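## Task

Place the metal door knob and the timer with a black round cap upright, in their current orientation, on the desk reachable only by arm1. Place the blue square cup and the grey steel power module the same way on the work bench reachable only by arm3. Each base must sit fully on the top surface, and each object must stay there without any robot supporting it. If any of the four ends up unheld on the floor or a lower shelf, the attempt fails. Finish by opening the grippers and moving the arms away.

## Robot and tools

Setup: three identical i2rt Big YAM arms named arm1, arm2 and arm3. Each has six revolute joints, a two-finger gripper and a wrist camera (arm1_cam_wrist, arm2_cam_wrist, arm3_cam_wrist). Two fixed room cameras, room_a and room_b, watch the scene. The hand reaches roughly 1.0 m from the joint1 axis when fully stretched. Since each table is reachable by only one arm, objects generally have to be handed over or staged through arm2's area. Loose objects may occasionally get a small nudge from outside.

Frames: one common scene frame, origin on the floor, +z up. The hand point is midway between the fingertips; the hand's z axis runs along the fingers and the fingers close along its y axis. Commands are never given in this frame, only as joint angles; the frame matters for reading poses and images.

execute_actions: argument actions is a list holding either one action object or nothing (empty list means just report state and images). The action object has optional keys arm1, arm2, arm3; each holds {"joints": {...}} with any subset of joint1_rad, joint2_rad, joint3_rad, joint4_rad, joint5_rad, joint6_rad (absolute target angles in radians) and gripper_m (absolute fingertip separation in metres). These are places to go, not offsets. All named motions start at once and may finish at different moments; each joint has its own speed, so the hand can sweep a wide path. Optional cameras: list of camera names or "all"; omitted or null gives all, [] gives none. Any unknown key, name or out-of-range number rejects the entire call and nothing moves.

Joint ranges (tolerance counted as reached): joint1_rad -2.879..2.879 ±0.045, base yaw, positive counter-clockwise seen from above, 0 unfolds the arm toward the foot's facing direction. joint2_rad 0..3.141 ±0.14, shoulder, 0 has the upper arm pointing backward about level, increasing lifts it up and forward. joint3_rad 0..3.019 ±0.09, elbow, 0 folded, increasing opens. joint4_rad -1.692..1.57 ±0.055, hand pitch, positive tips fingers up. joint5_rad -1.57..1.57 ±0.03, sideways hand swing, positive toward the arm's right. joint6_rad -2.094..2.094 ±0.035, hand roll, positive clockwise viewed from behind the hand. gripper_m 0..0.093 ±0.003; each pad squeezes with up to about 50-62 N (some less). With joints 1 and 6 at zero and the hand level and forward, the wrist camera sits above the hand looking at the fingertips.

wait: seconds from 0 to 10; commands nothing new and returns state and images like an empty execute_actions.

zoom_image: camera (one of the five names) and region [x0, y0, x1, y1] in pixels of that camera's most recent full image, top-left origin, at most 504x504. Wrist cameras are fisheye 616x616; room cameras are 672x504.

finished_scene: scene = number of the scene being ended. Irreversible; call it only when all objects are resting correctly and the grippers have let go and backed off. Its result says whether the goal was met and gives the next task.

Reading results: each call reports per-robot state, joint_positions, joint torques (six values in joint order, with arm-specific offset, scale and noise, nonzero even in free air) and a pictures line naming the returned images in order. joint_status explains how each commanded motion ended: reached, off_target (stopped short and may still push), contact_stop or time_out (target dropped, holds in place, though a time_out joint may keep a nearby target and push on). "joint command not followed" with a cause line means a self/inter-arm clearance check blocked that arm's joint targets (the gripper part still runs); blocked joints show not_followed and may be retried on later actions until cleared. on_its_own lists what the robots do that this call did not command; "held at" is a held target, not the actual angle. A joint left out of an action may keep pushing toward an earlier target. To relieve a push, command the joint its reported position. Very small target changes may not move a joint. A joint carrying a load droops over time.

Heat: holding loads warms motors, even between calls. A MOTOR HOT line appears from 85 °C; at 100 °C an OVER-TEMPERATURE FAULT makes the arm go limp and drop what it holds, and its unreached keys show limit_stop_at_motor_heat; resend targets afterwards. Some heat persists into the next scene.

Cautions: the arms do not stop on contact and can press hard. Never let two arms squeeze against each other: a hard press ends the run, and a hard hit may. The clearance check can react late and ignores fingers, gripper housings and wrist cameras. Avoid drops, slips, slamming objects down and knocking anything to the floor. One stopped arm does not pause the others. After a reported stop, later motion calls in the same reply are skipped. The simulation keeps running between calls with robots holding their last command; fewer and shorter robot motions are better.

Each tool is called after "Request:" by a JSON object that holds its "op" and its "data", one argument or row to a line.

## Session

Request:
{"op": "execute_actions", "data": {
  "actions": []
}}

Scene clock: 0.00 s.
Joint torques (N m, as the arm reports them, + toward a larger angle): no reading
arm1.joint_positions: joint1_rad=-0.795 joint2_rad=+0.243 joint3_rad=+1.582 joint4_rad=-1.501 joint5_rad=+0.242 joint6_rad=-0.533 gripper_m=+0.094
arm1.joint_status: not commanded
arm1.hand: x=+0.7016 y=-0.9361 z=+1.5252 quat_wxyz=(-0.536, -0.015, -0.762, +0.364) (m; scene frame)
arm2.joint_positions: joint1_rad=-0.379 joint2_rad=+0.280 joint3_rad=+1.594 joint4_rad=-1.357 joint5_rad=-0.018 joint6_rad=-0.620 gripper_m=+0.094
arm2.joint_status: not commanded
arm2.hand: x=+0.2149 y=+0.2271 z=+1.6381 quat_wxyz=(+0.074, -0.628, -0.351, +0.691) (m; scene frame)
arm3.joint_positions: joint1_rad=-0.737 joint2_rad=+0.514 joint3_rad=+1.307 joint4_rad=-1.356 joint5_rad=+0.161 joint6_rad=-0.420 gripper_m=+0.094
arm3.joint_status: not commanded
arm3.hand: x=-1.1348 y=+0.6012 z=+1.3815 quat_wxyz=(+0.057, -0.804, -0.343, +0.483) (m; scene frame)
pictures: arm1_cam_wrist, arm2_cam_wrist, arm3_cam_wrist, room_a, room_b
Images, in order (width x height): arm1_cam_wrist 616x616, arm2_cam_wrist 616x616, arm3_cam_wrist 616x616, room_a 672x504, room_b 672x504.

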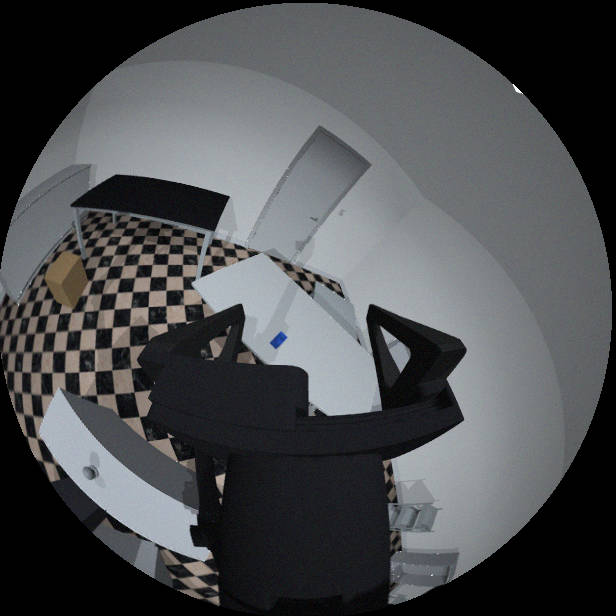

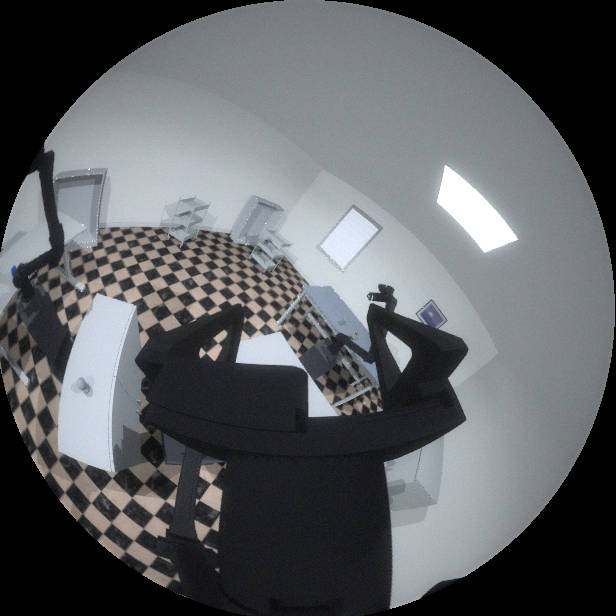

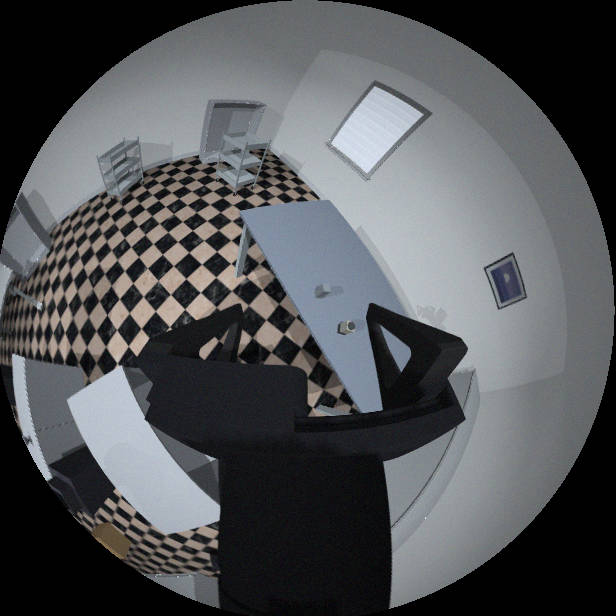

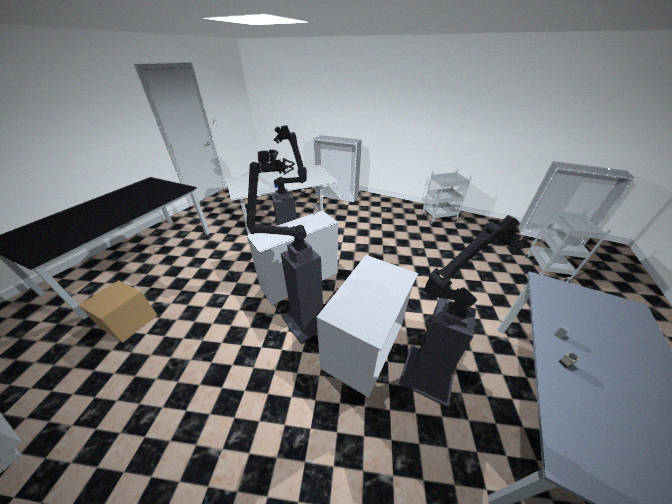

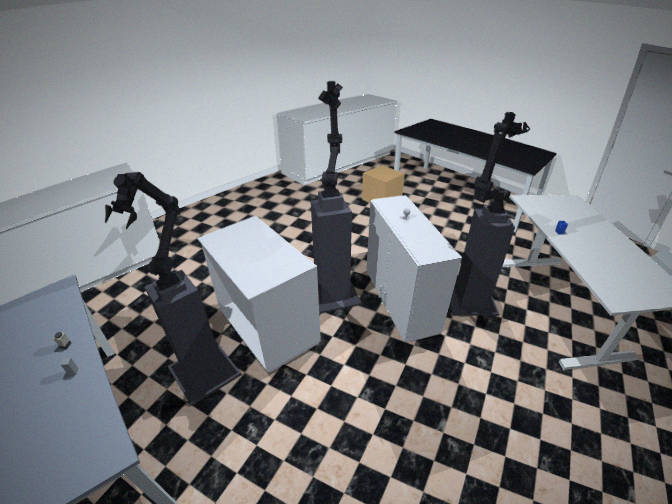

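Request:
{"op": "execute_actions", "data": {
  "actions": []
}}

Scene clock: 25.10 s.
Joint torques (N m, as the arm reports them, + toward a larger angle): arm1=[ 0.16  7.8   4.24  2.08 -0.01  0.  ] | arm2=[1.05 8.96 4.51 2.18 0.   0.05] | arm3=[ 0.02  2.72 10.97  1.92 -0.05  0.08]
arm1.joint_positions: joint1_rad=-0.795 joint2_rad=+0.243 joint3_rad=+1.582 joint4_rad=-1.501 joint5_rad=+0.242 joint6_rad=-0.533 gripper_m=+0.094
arm1.joint_status: not commanded
arm1.hand: x=+0.7016 y=-0.9361 z=+1.5252 quat_wxyz=(-0.536, -0.015, -0.762, +0.364) (m; scene frame)
arm2.joint_positions: joint1_rad=-0.379 joint2_rad=+0.280 joint3_rad=+1.594 joint4_rad=-1.357 joint5_rad=-0.018 joint6_rad=-0.620 gripper_m=+0.094
arm2.joint_status: not commanded
arm2.hand: x=+0.2149 y=+0.2271 z=+1.6381 quat_wxyz=(+0.074, -0.628, -0.351, +0.691) (m; scene frame)
arm3.joint_positions: joint1_rad=-0.737 joint2_rad=+0.514 joint3_rad=+1.307 joint4_rad=-1.356 joint5_rad=+0.161 joint6_rad=-0.420 gripper_m=+0.094
arm3.joint_status: not commanded
arm3.hand: x=-1.1348 y=+0.6012 z=+1.3815 quat_wxyz=(+0.057, -0.804, -0.343, +0.483) (m; scene frame)
pictures: arm1_cam_wrist, arm2_cam_wrist, arm3_cam_wrist, room_a, room_b
Images, in order (width x height): arm1_cam_wrist 616x616, arm2_cam_wrist 616x616, arm3_cam_wrist 616x616, room_a 672x504, room_b 672x504.

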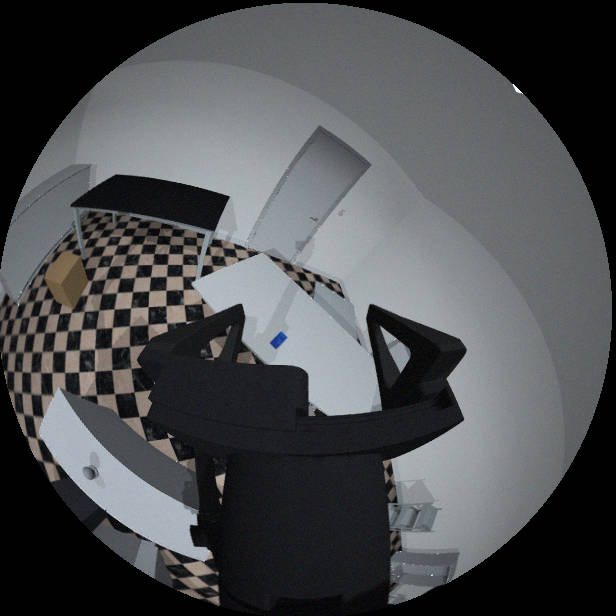

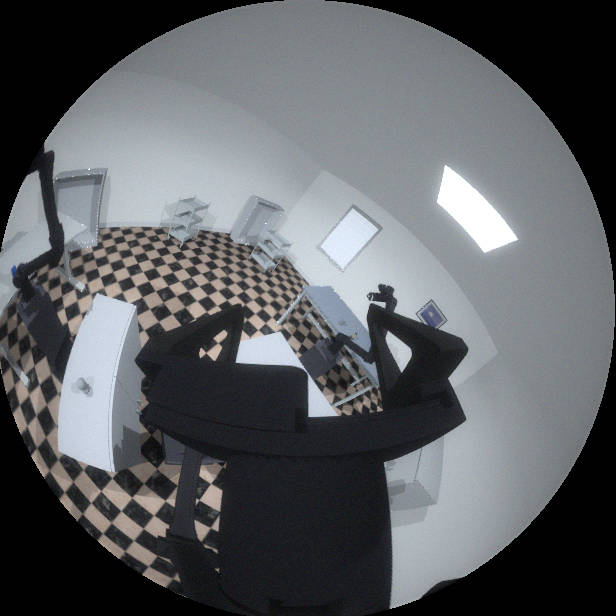

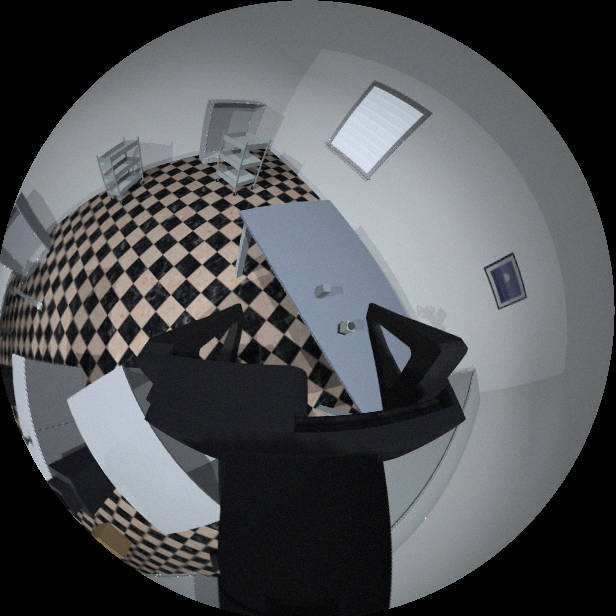

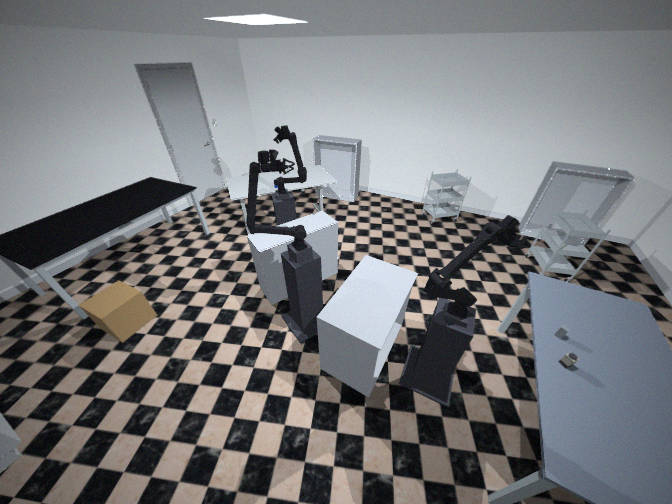

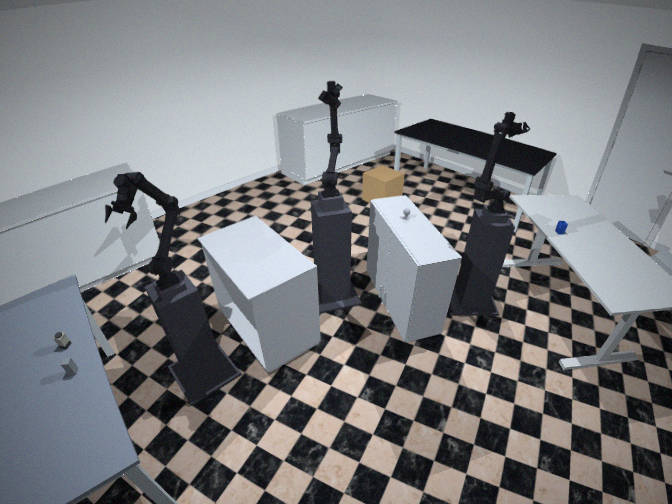

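Request:
{"op": "execute_actions", "data": {
  "actions": [
    {"arm1":{"joints":{"joint1_rad":-0.6,"joint2_rad":1.5,"joint3_rad":1.43,"joint4_rad":-1.45,"joint5_rad":0,"joint6_rad":0}},"arm3":{"joints":{"joint1_rad":-0.7,"joint2_rad":1.5,"joint3_rad":1.43,"joint4_rad":-1.45,"joint5_rad":0,"joint6_rad":0}},"arm2":{"joints":{"joint1_rad":-0.2,"joint2_rad":1.0,"joint3_rad":1.5,"joint4_rad":-1.1,"joint5_rad":0,"joint6_rad":0}}}
  ],
  "cameras": ["arm1_cam_wrist","arm3_cam_wrist"]
}}

Scene clock: 32.13 s.
Joint torques (N m, as the arm reports them, + toward a larger angle): arm1=[  0.88 -13.91   7.84   0.67  -0.13   0.1 ] | arm2=[ 1.51 -3.89  9.73  2.01  0.11  0.21] | arm3=[  0.43 -12.11  12.45   0.06  -0.2    0.19]
arm1.joint_positions: joint1_rad=-0.609 joint2_rad=+1.491 joint3_rad=+1.430 joint4_rad=-1.457 joint5_rad=+0.003 joint6_rad=-0.016 gripper_m=+0.094
arm1.joint_status: all done
arm1.hand: x=+1.1634 y=-0.9838 z=+1.1466 quat_wxyz=(-0.023, -0.084, -0.996, +0.006) (m; scene frame)
arm2.joint_positions: joint1_rad=-0.205 joint2_rad=+0.992 joint3_rad=+1.482 joint4_rad=-1.108 joint5_rad=-0.002 joint6_rad=-0.016 gripper_m=+0.094
arm2.joint_status: all done
arm2.hand: x=-0.1157 y=+0.0190 z=+1.5043 quat_wxyz=(-0.126, -0.850, -0.251, +0.445) (m; scene frame)
arm3.joint_positions: joint1_rad=-0.705 joint2_rad=+1.516 joint3_rad=+1.406 joint4_rad=-1.441 joint5_rad=+0.003 joint6_rad=-0.015 gripper_m=+0.094
arm3.joint_status: all done
arm3.hand: x=-1.3408 y=+0.4482 z=+1.0880 quat_wxyz=(-0.001, -0.966, -0.259, +0.010) (m; scene frame)
pictures: arm1_cam_wrist, arm3_cam_wrist
Images, in order (width x height): arm1_cam_wrist 616x616, arm3_cam_wrist 616x616.

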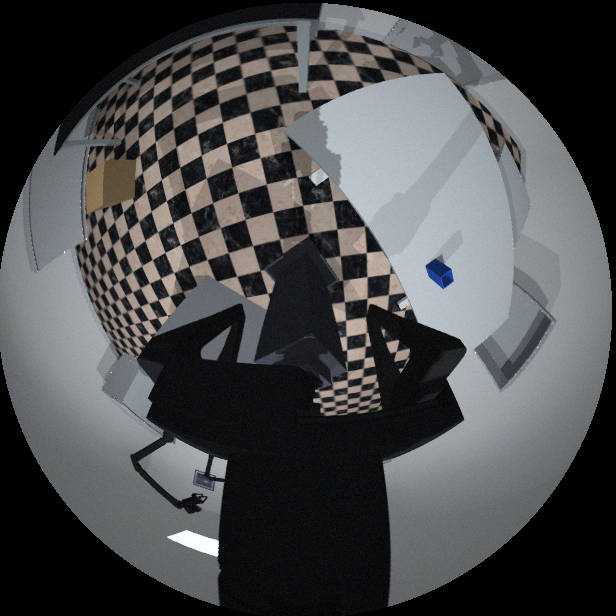

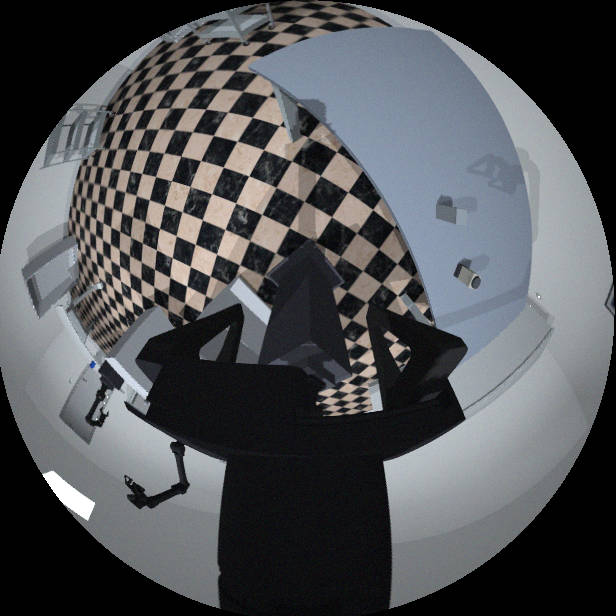

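Request:
{"op": "execute_actions", "data": {
  "actions": [
    {"arm1":{"joints":{"joint1_rad":-1.55,"joint2_rad":1.85,"joint3_rad":1.6,"joint4_rad":-1.3}},"arm3":{"joints":{"joint1_rad":-1.7,"joint2_rad":1.9,"joint3_rad":1.55,"joint4_rad":-1.2}}}
  ],
  "cameras": ["arm1_cam_wrist","arm3_cam_wrist"]
}}

Scene clock: 47.80 s.
Joint torques (N m, as the arm reports them, + toward a larger angle): arm1=[  1.05 -21.43   9.2    0.39  -0.07   0.08] | arm2=[ 1.45 -3.84  9.8   1.97  0.08  0.18] | arm3=[  0.02 -17.04  11.21   0.35  -0.17   0.17]
arm1.joint_positions: joint1_rad=-1.560 joint2_rad=+1.872 joint3_rad=+1.572 joint4_rad=-1.303 joint5_rad=+0.001 joint6_rad=-0.013 gripper_m=+0.094
arm1.joint_status: all done
arm1.hand: x=+0.9502 y=-1.4043 z=+1.0175 quat_wxyz=(+0.016, -0.533, -0.846, -0.006) (m; scene frame)
arm2.joint_positions: joint1_rad=-0.205 joint2_rad=+0.992 joint3_rad=+1.482 joint4_rad=-1.108 joint5_rad=-0.002 joint6_rad=-0.016 gripper_m=+0.094
arm2.joint_status: not commanded
arm2.hand: x=-0.1157 y=+0.0190 z=+1.5043 quat_wxyz=(-0.126, -0.850, -0.251, +0.445) (m; scene frame)
arm3.joint_positions: joint1_rad=-1.700 joint2_rad=+1.924 joint3_rad=+1.531 joint4_rad=-1.202 joint5_rad=+0.002 joint6_rad=-0.012 gripper_m=+0.094
arm3.joint_status: all done
arm3.hand: x=-1.4419 y=+0.9323 z=+0.9339 quat_wxyz=(-0.002, -0.972, +0.235, -0.012) (m; scene frame)
pictures: arm1_cam_wrist, arm3_cam_wrist
Images, in order (width x height): arm1_cam_wrist 616x616, arm3_cam_wrist 616x616.

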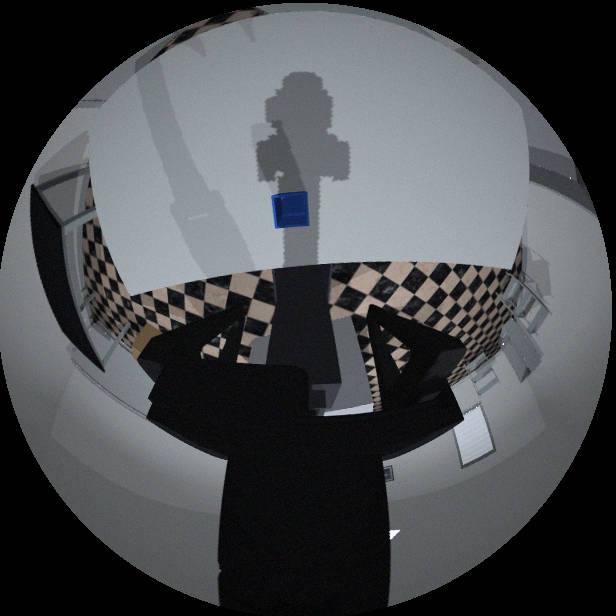

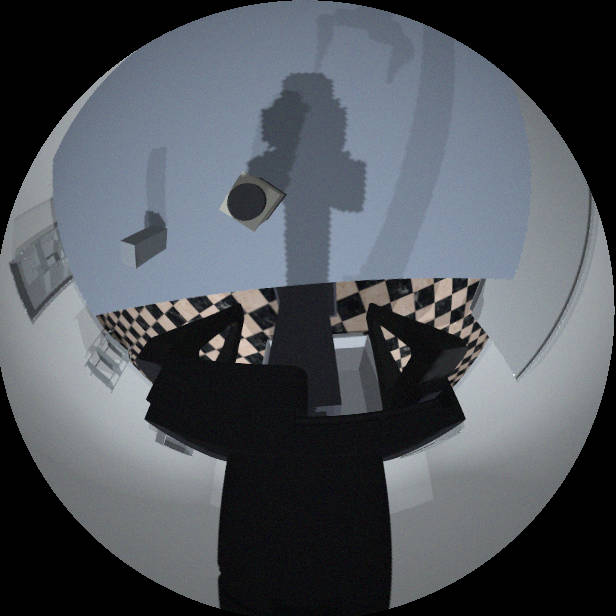

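Request:
{"op": "execute_actions", "data": {
  "actions": [
    {"arm1":{"joints":{"joint1_rad":-1.52,"joint2_rad":2.15,"joint3_rad":1.71,"joint4_rad":-1.12}},"arm3":{"joints":{"joint1_rad":-1.58,"joint2_rad":2.1,"joint3_rad":1.72,"joint4_rad":-1.17}}}
  ],
  "cameras": ["arm1_cam_wrist","arm3_cam_wrist"]
}}

Scene clock: 61.10 s.
Joint torques (N m, as the arm reports them, + toward a larger angle): arm1=[  0.49 -23.91   8.01   0.65  -0.07   0.08] | arm2=[ 1.55 -4.28  9.68  2.01  0.09  0.17] | arm3=[  0.26 -18.45  12.51   0.41  -0.1    0.16]
arm1.joint_positions: joint1_rad=-1.526 joint2_rad=+2.163 joint3_rad=+1.691 joint4_rad=-1.131 joint5_rad=+0.001 joint6_rad=-0.013 gripper_m=+0.094
arm1.joint_status: all done
arm1.hand: x=+0.9965 y=-1.4553 z=+0.8914 quat_wxyz=(+0.016, -0.518, -0.855, -0.005) (m; scene frame)
arm2.joint_positions: joint1_rad=-0.205 joint2_rad=+0.992 joint3_rad=+1.482 joint4_rad=-1.108 joint5_rad=-0.002 joint6_rad=-0.016 gripper_m=+0.094
arm2.joint_status: not commanded
arm2.hand: x=-0.1157 y=+0.0190 z=+1.5043 quat_wxyz=(-0.126, -0.850, -0.251, +0.445) (m; scene frame)
arm3.joint_positions: joint1_rad=-1.581 joint2_rad=+2.118 joint3_rad=+1.686 joint4_rad=-1.174 joint5_rad=+0.000 joint6_rad=-0.012 gripper_m=+0.094
arm3.joint_status: all done
arm3.hand: x=-1.5176 y=+0.8897 z=+0.8762 quat_wxyz=(-0.003, -0.984, +0.177, -0.018) (m; scene frame)
pictures: arm1_cam_wrist, arm3_cam_wrist
Images, in order (width x height): arm1_cam_wrist 616x616, arm3_cam_wrist 616x616.

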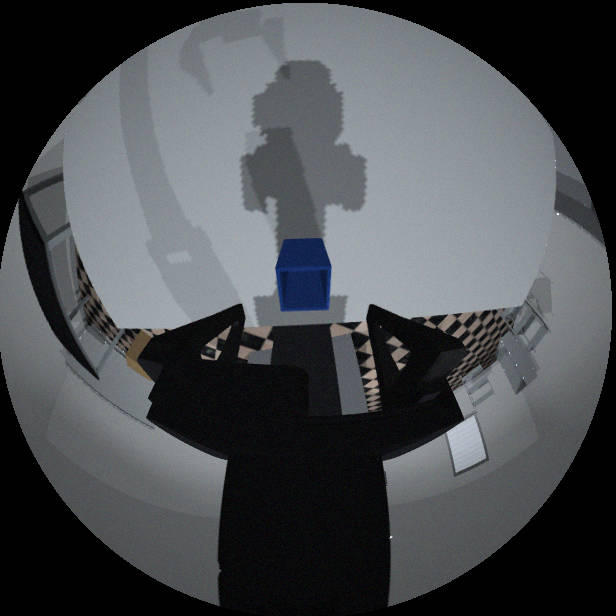

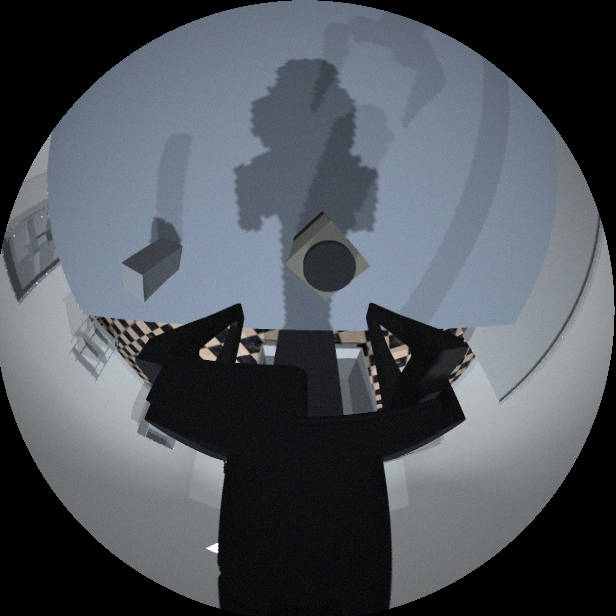

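Request:
{"op": "execute_actions", "data": {
  "actions": [
    {"arm1":{"joints":{"joint2_rad":2.27,"joint4_rad":-1.01}},"arm3":{"joints":{"joint1_rad":-1.615,"joint6_rad":0.8}}}
  ],
  "cameras": ["arm1_cam_wrist","arm3_cam_wrist"]
}}

Scene clock: 74.63 s.
Joint torques (N m, as the arm reports them, + toward a larger angle): arm1=[  0.46 -22.15   7.67   0.78  -0.07   0.08] | arm2=[ 1.22 -4.3   9.63  2.08  0.09  0.18] | arm3=[  0.17 -18.69  12.5    0.43  -0.04   0.2 ]
arm1.joint_positions: joint1_rad=-1.526 joint2_rad=+2.254 joint3_rad=+1.691 joint4_rad=-1.023 joint5_rad=+0.001 joint6_rad=-0.013 gripper_m=+0.094
arm1.joint_status: all done
arm1.hand: x=+1.0010 y=-1.4650 z=+0.8355 quat_wxyz=(+0.009, -0.518, -0.855, -0.001) (m; scene frame)
arm2.joint_positions: joint1_rad=-0.205 joint2_rad=+0.992 joint3_rad=+1.482 joint4_rad=-1.108 joint5_rad=-0.002 joint6_rad=-0.016 gripper_m=+0.094
arm2.joint_status: not commanded
arm2.hand: x=-0.1157 y=+0.0190 z=+1.5043 quat_wxyz=(-0.126, -0.850, -0.251, +0.445) (m; scene frame)
arm3.joint_positions: joint1_rad=-1.617 joint2_rad=+2.118 joint3_rad=+1.686 joint4_rad=-1.174 joint5_rad=+0.000 joint6_rad=+0.784 gripper_m=+0.094
arm3.joint_status: all done
arm3.hand: x=-1.5092 y=+0.9103 z=+0.8762 quat_wxyz=(+0.004, -0.828, +0.560, -0.018) (m; scene frame)
pictures: arm1_cam_wrist, arm3_cam_wrist
Images, in order (width x height): arm1_cam_wrist 616x616, arm3_cam_wrist 616x616.

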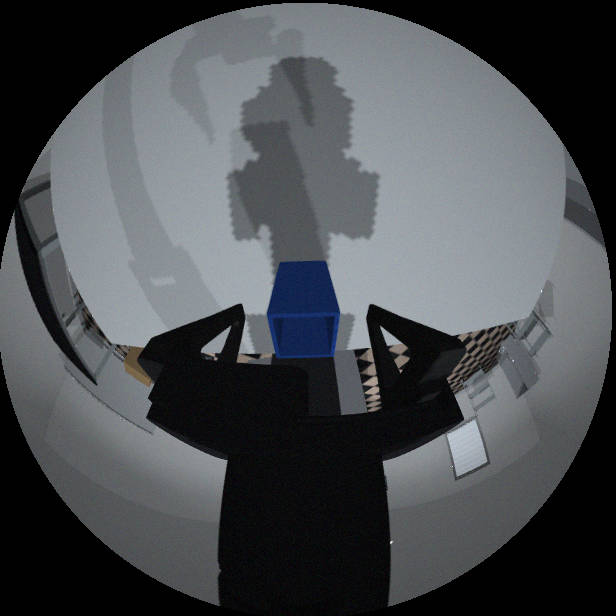

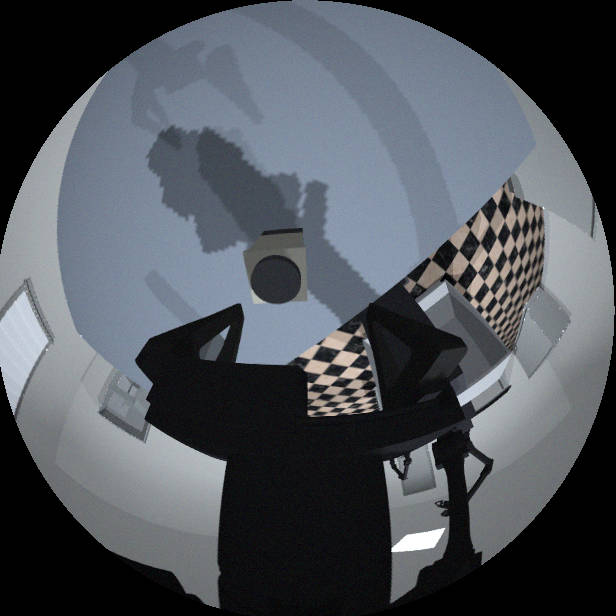

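Request:
{"op": "execute_actions", "data": {
  "actions": [
    {"arm1":{"joints":{"joint2_rad":2.17,"joint3_rad":1.55,"joint4_rad":-0.97}},"arm3":{"joints":{"joint2_rad":2.18,"joint3_rad":1.82,"joint4_rad":-1.23}}}
  ],
  "cameras": ["arm1_cam_wrist","arm3_cam_wrist"]
}}

Scene clock: 85.30 s.
Joint torques (N m, as the arm reports them, + toward a larger angle): arm1=[  0.49 -23.83   5.56   0.65  -0.07   0.08] | arm2=[ 1.26 -3.97  9.78  1.94  0.1   0.17] | arm3=[  0.23 -17.48  13.34  -0.07  -0.03   0.19]
arm1.joint_positions: joint1_rad=-1.526 joint2_rad=+2.193 joint3_rad=+1.559 joint4_rad=-0.981 joint5_rad=+0.001 joint6_rad=-0.013 gripper_m=+0.094
arm1.joint_status: all done
arm1.hand: x=+0.9836 y=-1.4308 z=+0.8306 quat_wxyz=(+0.021, -0.518, -0.855, -0.008) (m; scene frame)
arm2.joint_positions: joint1_rad=-0.205 joint2_rad=+0.992 joint3_rad=+1.482 joint4_rad=-1.108 joint5_rad=-0.002 joint6_rad=-0.016 gripper_m=+0.094
arm2.joint_status: not commanded
arm2.hand: x=-0.1157 y=+0.0190 z=+1.5043 quat_wxyz=(-0.126, -0.850, -0.251, +0.445) (m; scene frame)
arm3.joint_positions: joint1_rad=-1.617 joint2_rad=+2.173 joint3_rad=+1.778 joint4_rad=-1.221 joint5_rad=+0.000 joint6_rad=+0.785 gripper_m=+0.094
arm3.joint_status: all done
arm3.hand: x=-1.5264 y=+0.9177 z=+0.8746 quat_wxyz=(+0.005, -0.828, +0.560, -0.022) (m; scene frame)
pictures: arm1_cam_wrist, arm3_cam_wrist
Images, in order (width x height): arm1_cam_wrist 616x616, arm3_cam_wrist 616x616.

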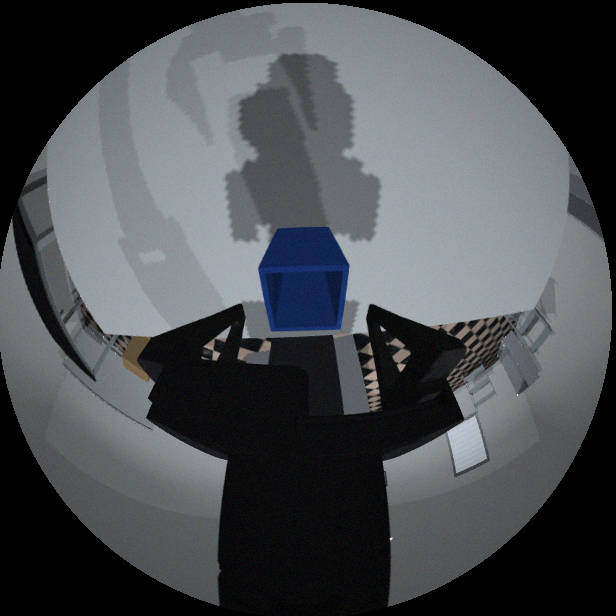

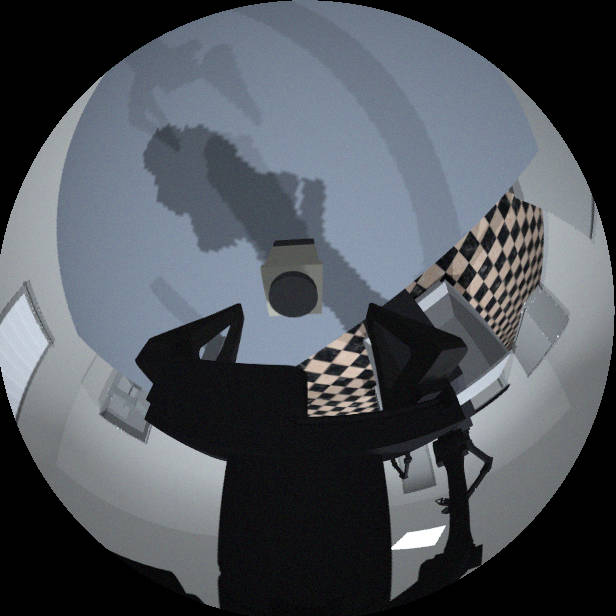

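Request:
{"op": "execute_actions", "data": {
  "actions": [
    {"arm1":{"joints":{"joint2_rad":2.27,"joint3_rad":1.54,"joint4_rad":-0.87}},"arm3":{"joints":{"joint1_rad":-1.59,"joint2_rad":2.25,"joint4_rad":-1.13}}}
  ],
  "cameras": ["arm1_cam_wrist","arm3_cam_wrist"]
}}

Scene clock: 91.97 s.
Joint torques (N m, as the arm reports them, + toward a larger angle): arm1=[  0.47 -20.42   5.28   0.84  -0.07   0.08] | arm2=[ 1.14 -3.73  9.79  2.06  0.05  0.17] | arm3=[ -0.09 -19.37  12.36   0.68  -0.04   0.19]
arm1.joint_positions: joint1_rad=-1.526 joint2_rad=+2.243 joint3_rad=+1.550 joint4_rad=-0.884 joint5_rad=+0.001 joint6_rad=-0.013 gripper_m=+0.094
arm1.joint_status: all done
arm1.hand: x=+0.9873 y=-1.4386 z=+0.7983 quat_wxyz=(+0.005, -0.518, -0.855, +0.002) (m; scene frame)
arm2.joint_positions: joint1_rad=-0.205 joint2_rad=+0.992 joint3_rad=+1.482 joint4_rad=-1.108 joint5_rad=-0.002 joint6_rad=-0.016 gripper_m=+0.094
arm2.joint_status: not commanded
arm2.hand: x=-0.1157 y=+0.0190 z=+1.5043 quat_wxyz=(-0.126, -0.850, -0.251, +0.445) (m; scene frame)
arm3.joint_positions: joint1_rad=-1.590 joint2_rad=+2.262 joint3_rad=+1.784 joint4_rad=-1.141 joint5_rad=+0.000 joint6_rad=+0.785 gripper_m=+0.094
arm3.joint_status: all done
arm3.hand: x=-1.5417 y=+0.9051 z=+0.8210 quat_wxyz=(+0.005, -0.836, +0.549, -0.024) (m; scene frame)
pictures: arm1_cam_wrist, arm3_cam_wrist
Images, in order (width x height): arm1_cam_wrist 616x616, arm3_cam_wrist 616x616.

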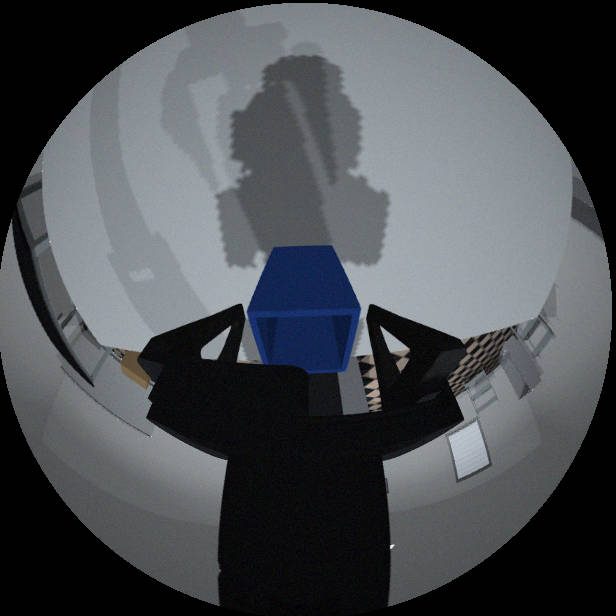

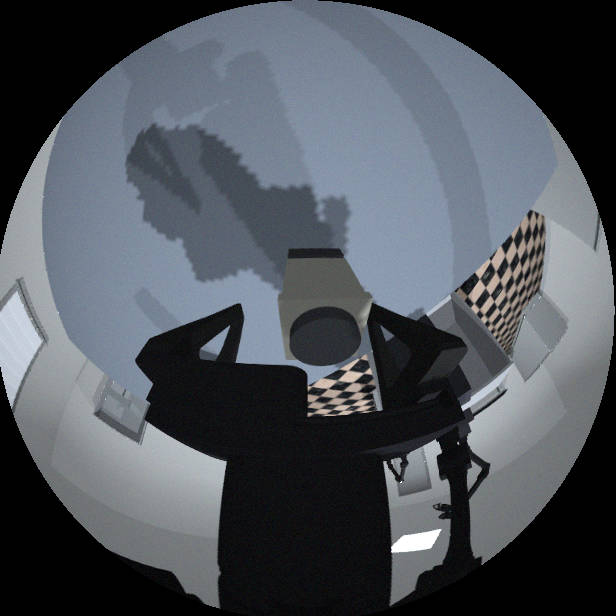

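Request:
{"op": "execute_actions", "data": {
  "actions": [
    {"arm1":{"joints":{"joint2_rad":2.25,"joint3_rad":1.49,"joint4_rad":-0.83}},"arm3":{"joints":{"joint1_rad":-1.575,"joint2_rad":2.14,"joint3_rad":1.64,"joint4_rad":-1.1}}}
  ],
  "cameras": ["arm1_cam_wrist","arm3_cam_wrist"]
}}

Scene clock: 102.10 s.
Joint torques (N m, as the arm reports them, + toward a larger angle): arm1=[  0.47 -21.48   5.32   0.8   -0.07   0.08] | arm2=[ 1.49 -4.08  9.73  2.04  0.1   0.16] | arm3=[  0.4  -18.9    9.25   0.51  -0.04   0.18]
arm1.joint_positions: joint1_rad=-1.526 joint2_rad=+2.243 joint3_rad=+1.495 joint4_rad=-0.844 joint5_rad=+0.001 joint6_rad=-0.013 gripper_m=+0.094
arm1.joint_status: all done
arm1.hand: x=+0.9791 y=-1.4226 z=+0.7824 quat_wxyz=(+0.012, -0.518, -0.855, -0.003) (m; scene frame)
arm2.joint_positions: joint1_rad=-0.205 joint2_rad=+0.992 joint3_rad=+1.482 joint4_rad=-1.108 joint5_rad=-0.002 joint6_rad=-0.016 gripper_m=+0.094
arm2.joint_status: not commanded
arm2.hand: x=-0.1157 y=+0.0190 z=+1.5043 quat_wxyz=(-0.126, -0.850, -0.251, +0.445) (m; scene frame)
arm3.joint_positions: joint1_rad=-1.579 joint2_rad=+2.161 joint3_rad=+1.634 joint4_rad=-1.107 joint5_rad=+0.000 joint6_rad=+0.785 gripper_m=+0.094
arm3.joint_status: all done
arm3.hand: x=-1.5073 y=+0.8847 z=+0.8330 quat_wxyz=(+0.007, -0.838, +0.544, -0.031) (m; scene frame)
pictures: arm1_cam_wrist, arm3_cam_wrist
Images, in order (width x height): arm1_cam_wrist 616x616, arm3_cam_wrist 616x616.

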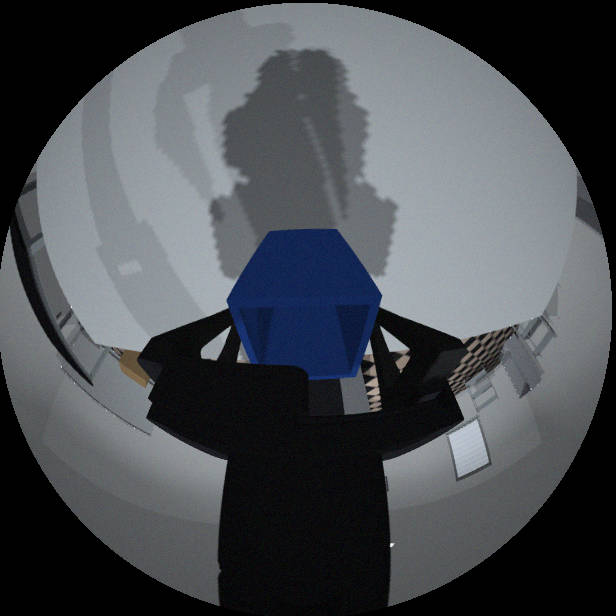

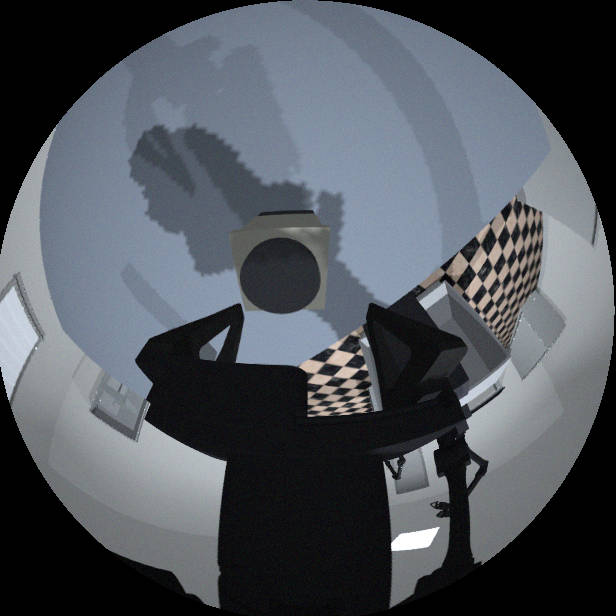

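Request:
{"op": "execute_actions", "data": {
  "actions": [
    {"arm1":{"joints":{"gripper_m":0}},"arm3":{"joints":{"joint2_rad":2.16,"joint3_rad":1.73,"joint4_rad":-1.15}}}
  ],
  "cameras": ["arm1_cam_wrist","arm3_cam_wrist"]
}}

Scene clock: 113.77 s.
Joint torques (N m, as the arm reports them, + toward a larger angle): arm1=[  0.5  -21.49   5.33   0.8   -0.06   0.08] | arm2=[ 1.3  -3.82  9.75  2.06  0.08  0.2 ] | arm3=[  0.46 -17.72  12.39  -0.09  -0.03   0.18]
arm1.joint_positions: joint1_rad=-1.526 joint2_rad=+2.243 joint3_rad=+1.495 joint4_rad=-0.844 joint5_rad=+0.001 joint6_rad=-0.013 gripper_m=+0.053
arm1.joint_status: gripper_m off_target (ended at +0.053, target +0.000)
arm1.hand: x=+0.9791 y=-1.4226 z=+0.7824 quat_wxyz=(+0.012, -0.518, -0.855, -0.003) (m; scene frame)
arm2.joint_positions: joint1_rad=-0.205 joint2_rad=+0.992 joint3_rad=+1.482 joint4_rad=-1.108 joint5_rad=-0.002 joint6_rad=-0.016 gripper_m=+0.094
arm2.joint_status: not commanded
arm2.hand: x=-0.1157 y=+0.0190 z=+1.5043 quat_wxyz=(-0.126, -0.850, -0.251, +0.445) (m; scene frame)
arm3.joint_positions: joint1_rad=-1.579 joint2_rad=+2.162 joint3_rad=+1.695 joint4_rad=-1.141 joint5_rad=+0.000 joint6_rad=+0.785 gripper_m=+0.094
arm3.joint_status: all done
arm3.hand: x=-1.5238 y=+0.8911 z=+0.8525 quat_wxyz=(+0.004, -0.838, +0.545, -0.018) (m; scene frame)
pictures: arm1_cam_wrist, arm3_cam_wrist
Images, in order (width x height): arm1_cam_wrist 616x616, arm3_cam_wrist 616x616.

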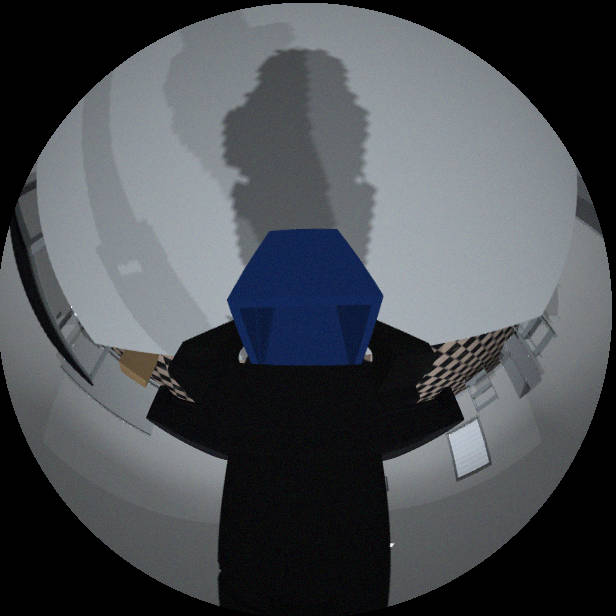

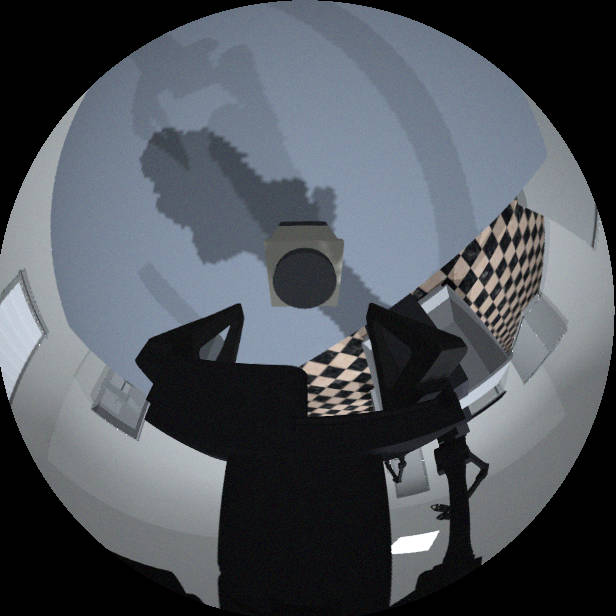

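Request:
{"op": "execute_actions", "data": {
  "actions": [
    {"arm1":{"joints":{"joint2_rad":1.9,"joint3_rad":1.6,"joint4_rad":-1.27}},"arm3":{"joints":{"joint2_rad":2.25,"joint3_rad":1.68,"joint4_rad":-1.02}}}
  ],
  "cameras": ["arm3_cam_wrist"]
}}

Scene clock: 119.80 s.
Joint torques (N m, as the arm reports them, + toward a larger angle): arm1=[  0.5  -18.34   8.66  -0.13  -0.06   0.08] | arm2=[ 1.64 -4.15  9.7   1.95  0.07  0.17] | arm3=[  0.42 -18.27   9.35   0.6   -0.07   0.18]
arm1.joint_positions: joint1_rad=-1.526 joint2_rad=+1.878 joint3_rad=+1.582 joint4_rad=-1.257 joint5_rad=+0.001 joint6_rad=-0.013 gripper_m=+0.053
arm1.joint_status: all done
arm1.hand: x=+0.9741 y=-1.4091 z=+1.0175 quat_wxyz=(-0.005, -0.518, -0.855, +0.008) (m; scene frame)
arm2.joint_positions: joint1_rad=-0.205 joint2_rad=+0.992 joint3_rad=+1.482 joint4_rad=-1.108 joint5_rad=-0.002 joint6_rad=-0.016 gripper_m=+0.094
arm2.joint_status: not commanded
arm2.hand: x=-0.1157 y=+0.0190 z=+1.5043 quat_wxyz=(-0.126, -0.850, -0.251, +0.445) (m; scene frame)
arm3.joint_positions: joint1_rad=-1.579 joint2_rad=+2.251 joint3_rad=+1.670 joint4_rad=-1.028 joint5_rad=+0.001 joint6_rad=+0.785 gripper_m=+0.094
arm3.joint_status: all done
arm3.hand: x=-1.5254 y=+0.8915 z=+0.7903 quat_wxyz=(+0.005, -0.839, +0.544, -0.019) (m; scene frame)
pictures: arm3_cam_wrist
Images, in order (width x height): arm3_cam_wrist 616x616.

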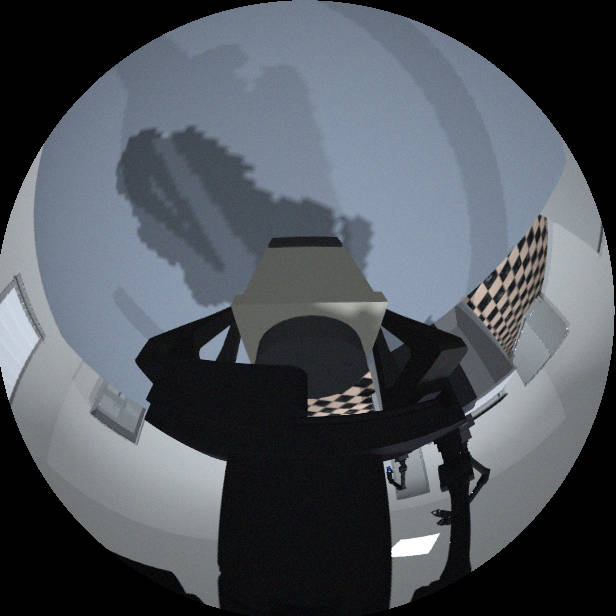

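Request:
{"op": "execute_actions", "data": {
  "actions": [
    {"arm1":{"joints":{"joint1_rad":1.65,"joint2_rad":1.85,"joint3_rad":1.7,"joint4_rad":-1.42}},"arm3":{"joints":{"joint1_rad":-1.565,"joint2_rad":2.29,"joint3_rad":1.64,"joint4_rad":-0.94}}}
  ],
  "cameras": ["arm3_cam_wrist","arm1_cam_wrist"]
}}

Scene clock: 127.63 s.
Joint torques (N m, as the arm reports them, + toward a larger angle): arm1=[ -0.58 -22.    10.52  -0.27   0.01   0.08] | arm2=[ 1.49 -3.97  9.8   1.93  0.1   0.15] | arm3=[  0.73 -15.25   7.07   0.96  -0.17   0.17]
arm1.joint_positions: joint1_rad=+1.658 joint2_rad=+1.877 joint3_rad=+1.654 joint4_rad=-1.407 joint5_rad=-0.001 joint6_rad=-0.013 gripper_m=+0.053
arm1.joint_status: all done
arm1.hand: x=+0.4441 y=-0.4123 z=+1.0463 quat_wxyz=(+0.018, +0.866, -0.500, +0.023) (m; scene frame)
arm2.joint_positions: joint1_rad=-0.205 joint2_rad=+0.992 joint3_rad=+1.482 joint4_rad=-1.108 joint5_rad=-0.002 joint6_rad=-0.016 gripper_m=+0.094
arm2.joint_status: not commanded
arm2.hand: x=-0.1157 y=+0.0190 z=+1.5043 quat_wxyz=(-0.126, -0.850, -0.251, +0.445) (m; scene frame)
arm3.joint_positions: joint1_rad=-1.572 joint2_rad=+2.251 joint3_rad=+1.654 joint4_rad=-0.955 joint5_rad=+0.004 joint6_rad=+0.787 gripper_m=+0.094
arm3.joint_status: all done
arm3.hand: x=-1.5366 y=+0.8916 z=+0.7848 quat_wxyz=(+0.000, -0.840, +0.542, +0.009) (m; scene frame)
pictures: arm1_cam_wrist, arm3_cam_wrist
Images, in order (width x height): arm1_cam_wrist 616x616, arm3_cam_wrist 616x616.

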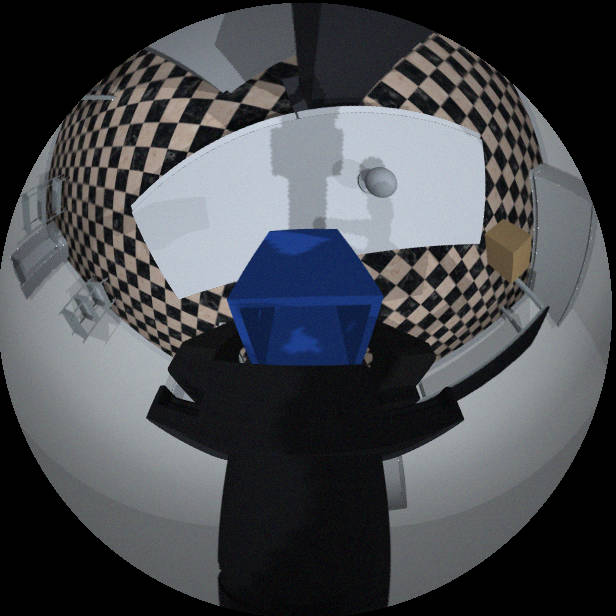

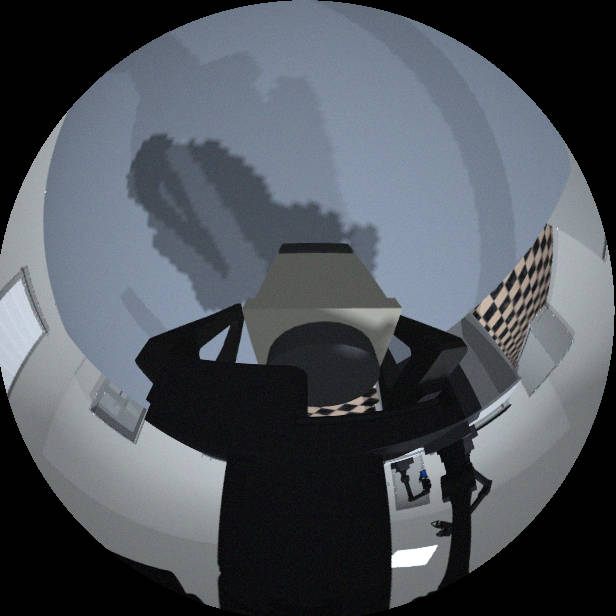

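Request:
{"op": "execute_actions", "data": {
  "actions": [
    {"arm1":{"joints":{"joint1_rad":1.8,"joint2_rad":2.1,"joint3_rad":1.72,"joint4_rad":-1.19}},"arm3":{"joints":{"joint2_rad":2.15,"joint3_rad":1.64,"joint4_rad":-1.07}}}
  ],
  "cameras": ["arm3_cam_wrist","arm1_cam_wrist"]
}}

Scene clock: 137.23 s.
Joint torques (N m, as the arm reports them, + toward a larger angle): arm1=[ -0.62 -23.83   8.95   0.66  -0.01   0.08] | arm2=[ 1.45 -4.32  9.83  2.08  0.09  0.18] | arm3=[  0.78 -18.7   10.    -0.12  -0.14   0.18]
arm1.joint_positions: joint1_rad=+1.809 joint2_rad=+2.117 joint3_rad=+1.689 joint4_rad=-1.202 joint5_rad=-0.001 joint6_rad=-0.013 gripper_m=+0.053
arm1.joint_status: all done
arm1.hand: x=+0.3415 y=-0.4194 z=+0.9205 quat_wxyz=(+0.016, +0.901, -0.433, +0.024) (m; scene frame)
arm2.joint_positions: joint1_rad=-0.205 joint2_rad=+0.992 joint3_rad=+1.482 joint4_rad=-1.108 joint5_rad=-0.002 joint6_rad=-0.016 gripper_m=+0.094
arm2.joint_status: not commanded
arm2.hand: x=-0.1157 y=+0.0190 z=+1.5043 quat_wxyz=(-0.126, -0.850, -0.251, +0.445) (m; scene frame)
arm3.joint_positions: joint1_rad=-1.572 joint2_rad=+2.169 joint3_rad=+1.627 joint4_rad=-1.061 joint5_rad=+0.003 joint6_rad=+0.787 gripper_m=+0.094
arm3.joint_status: all done
arm3.hand: x=-1.5150 y=+0.8832 z=+0.8254 quat_wxyz=(+0.005, -0.840, +0.542, -0.016) (m; scene frame)
pictures: arm1_cam_wrist, arm3_cam_wrist
Images, in order (width x height): arm1_cam_wrist 616x616, arm3_cam_wrist 616x616.

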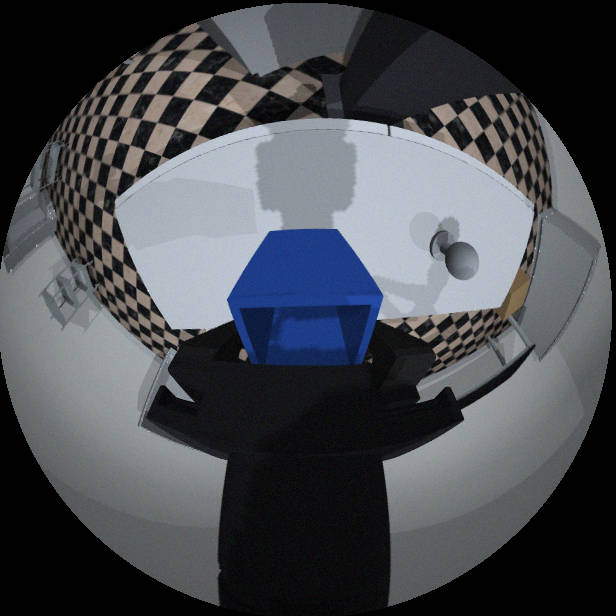

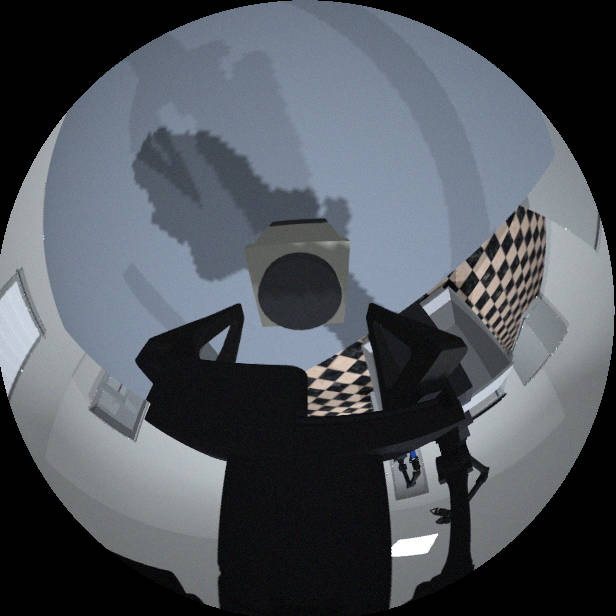

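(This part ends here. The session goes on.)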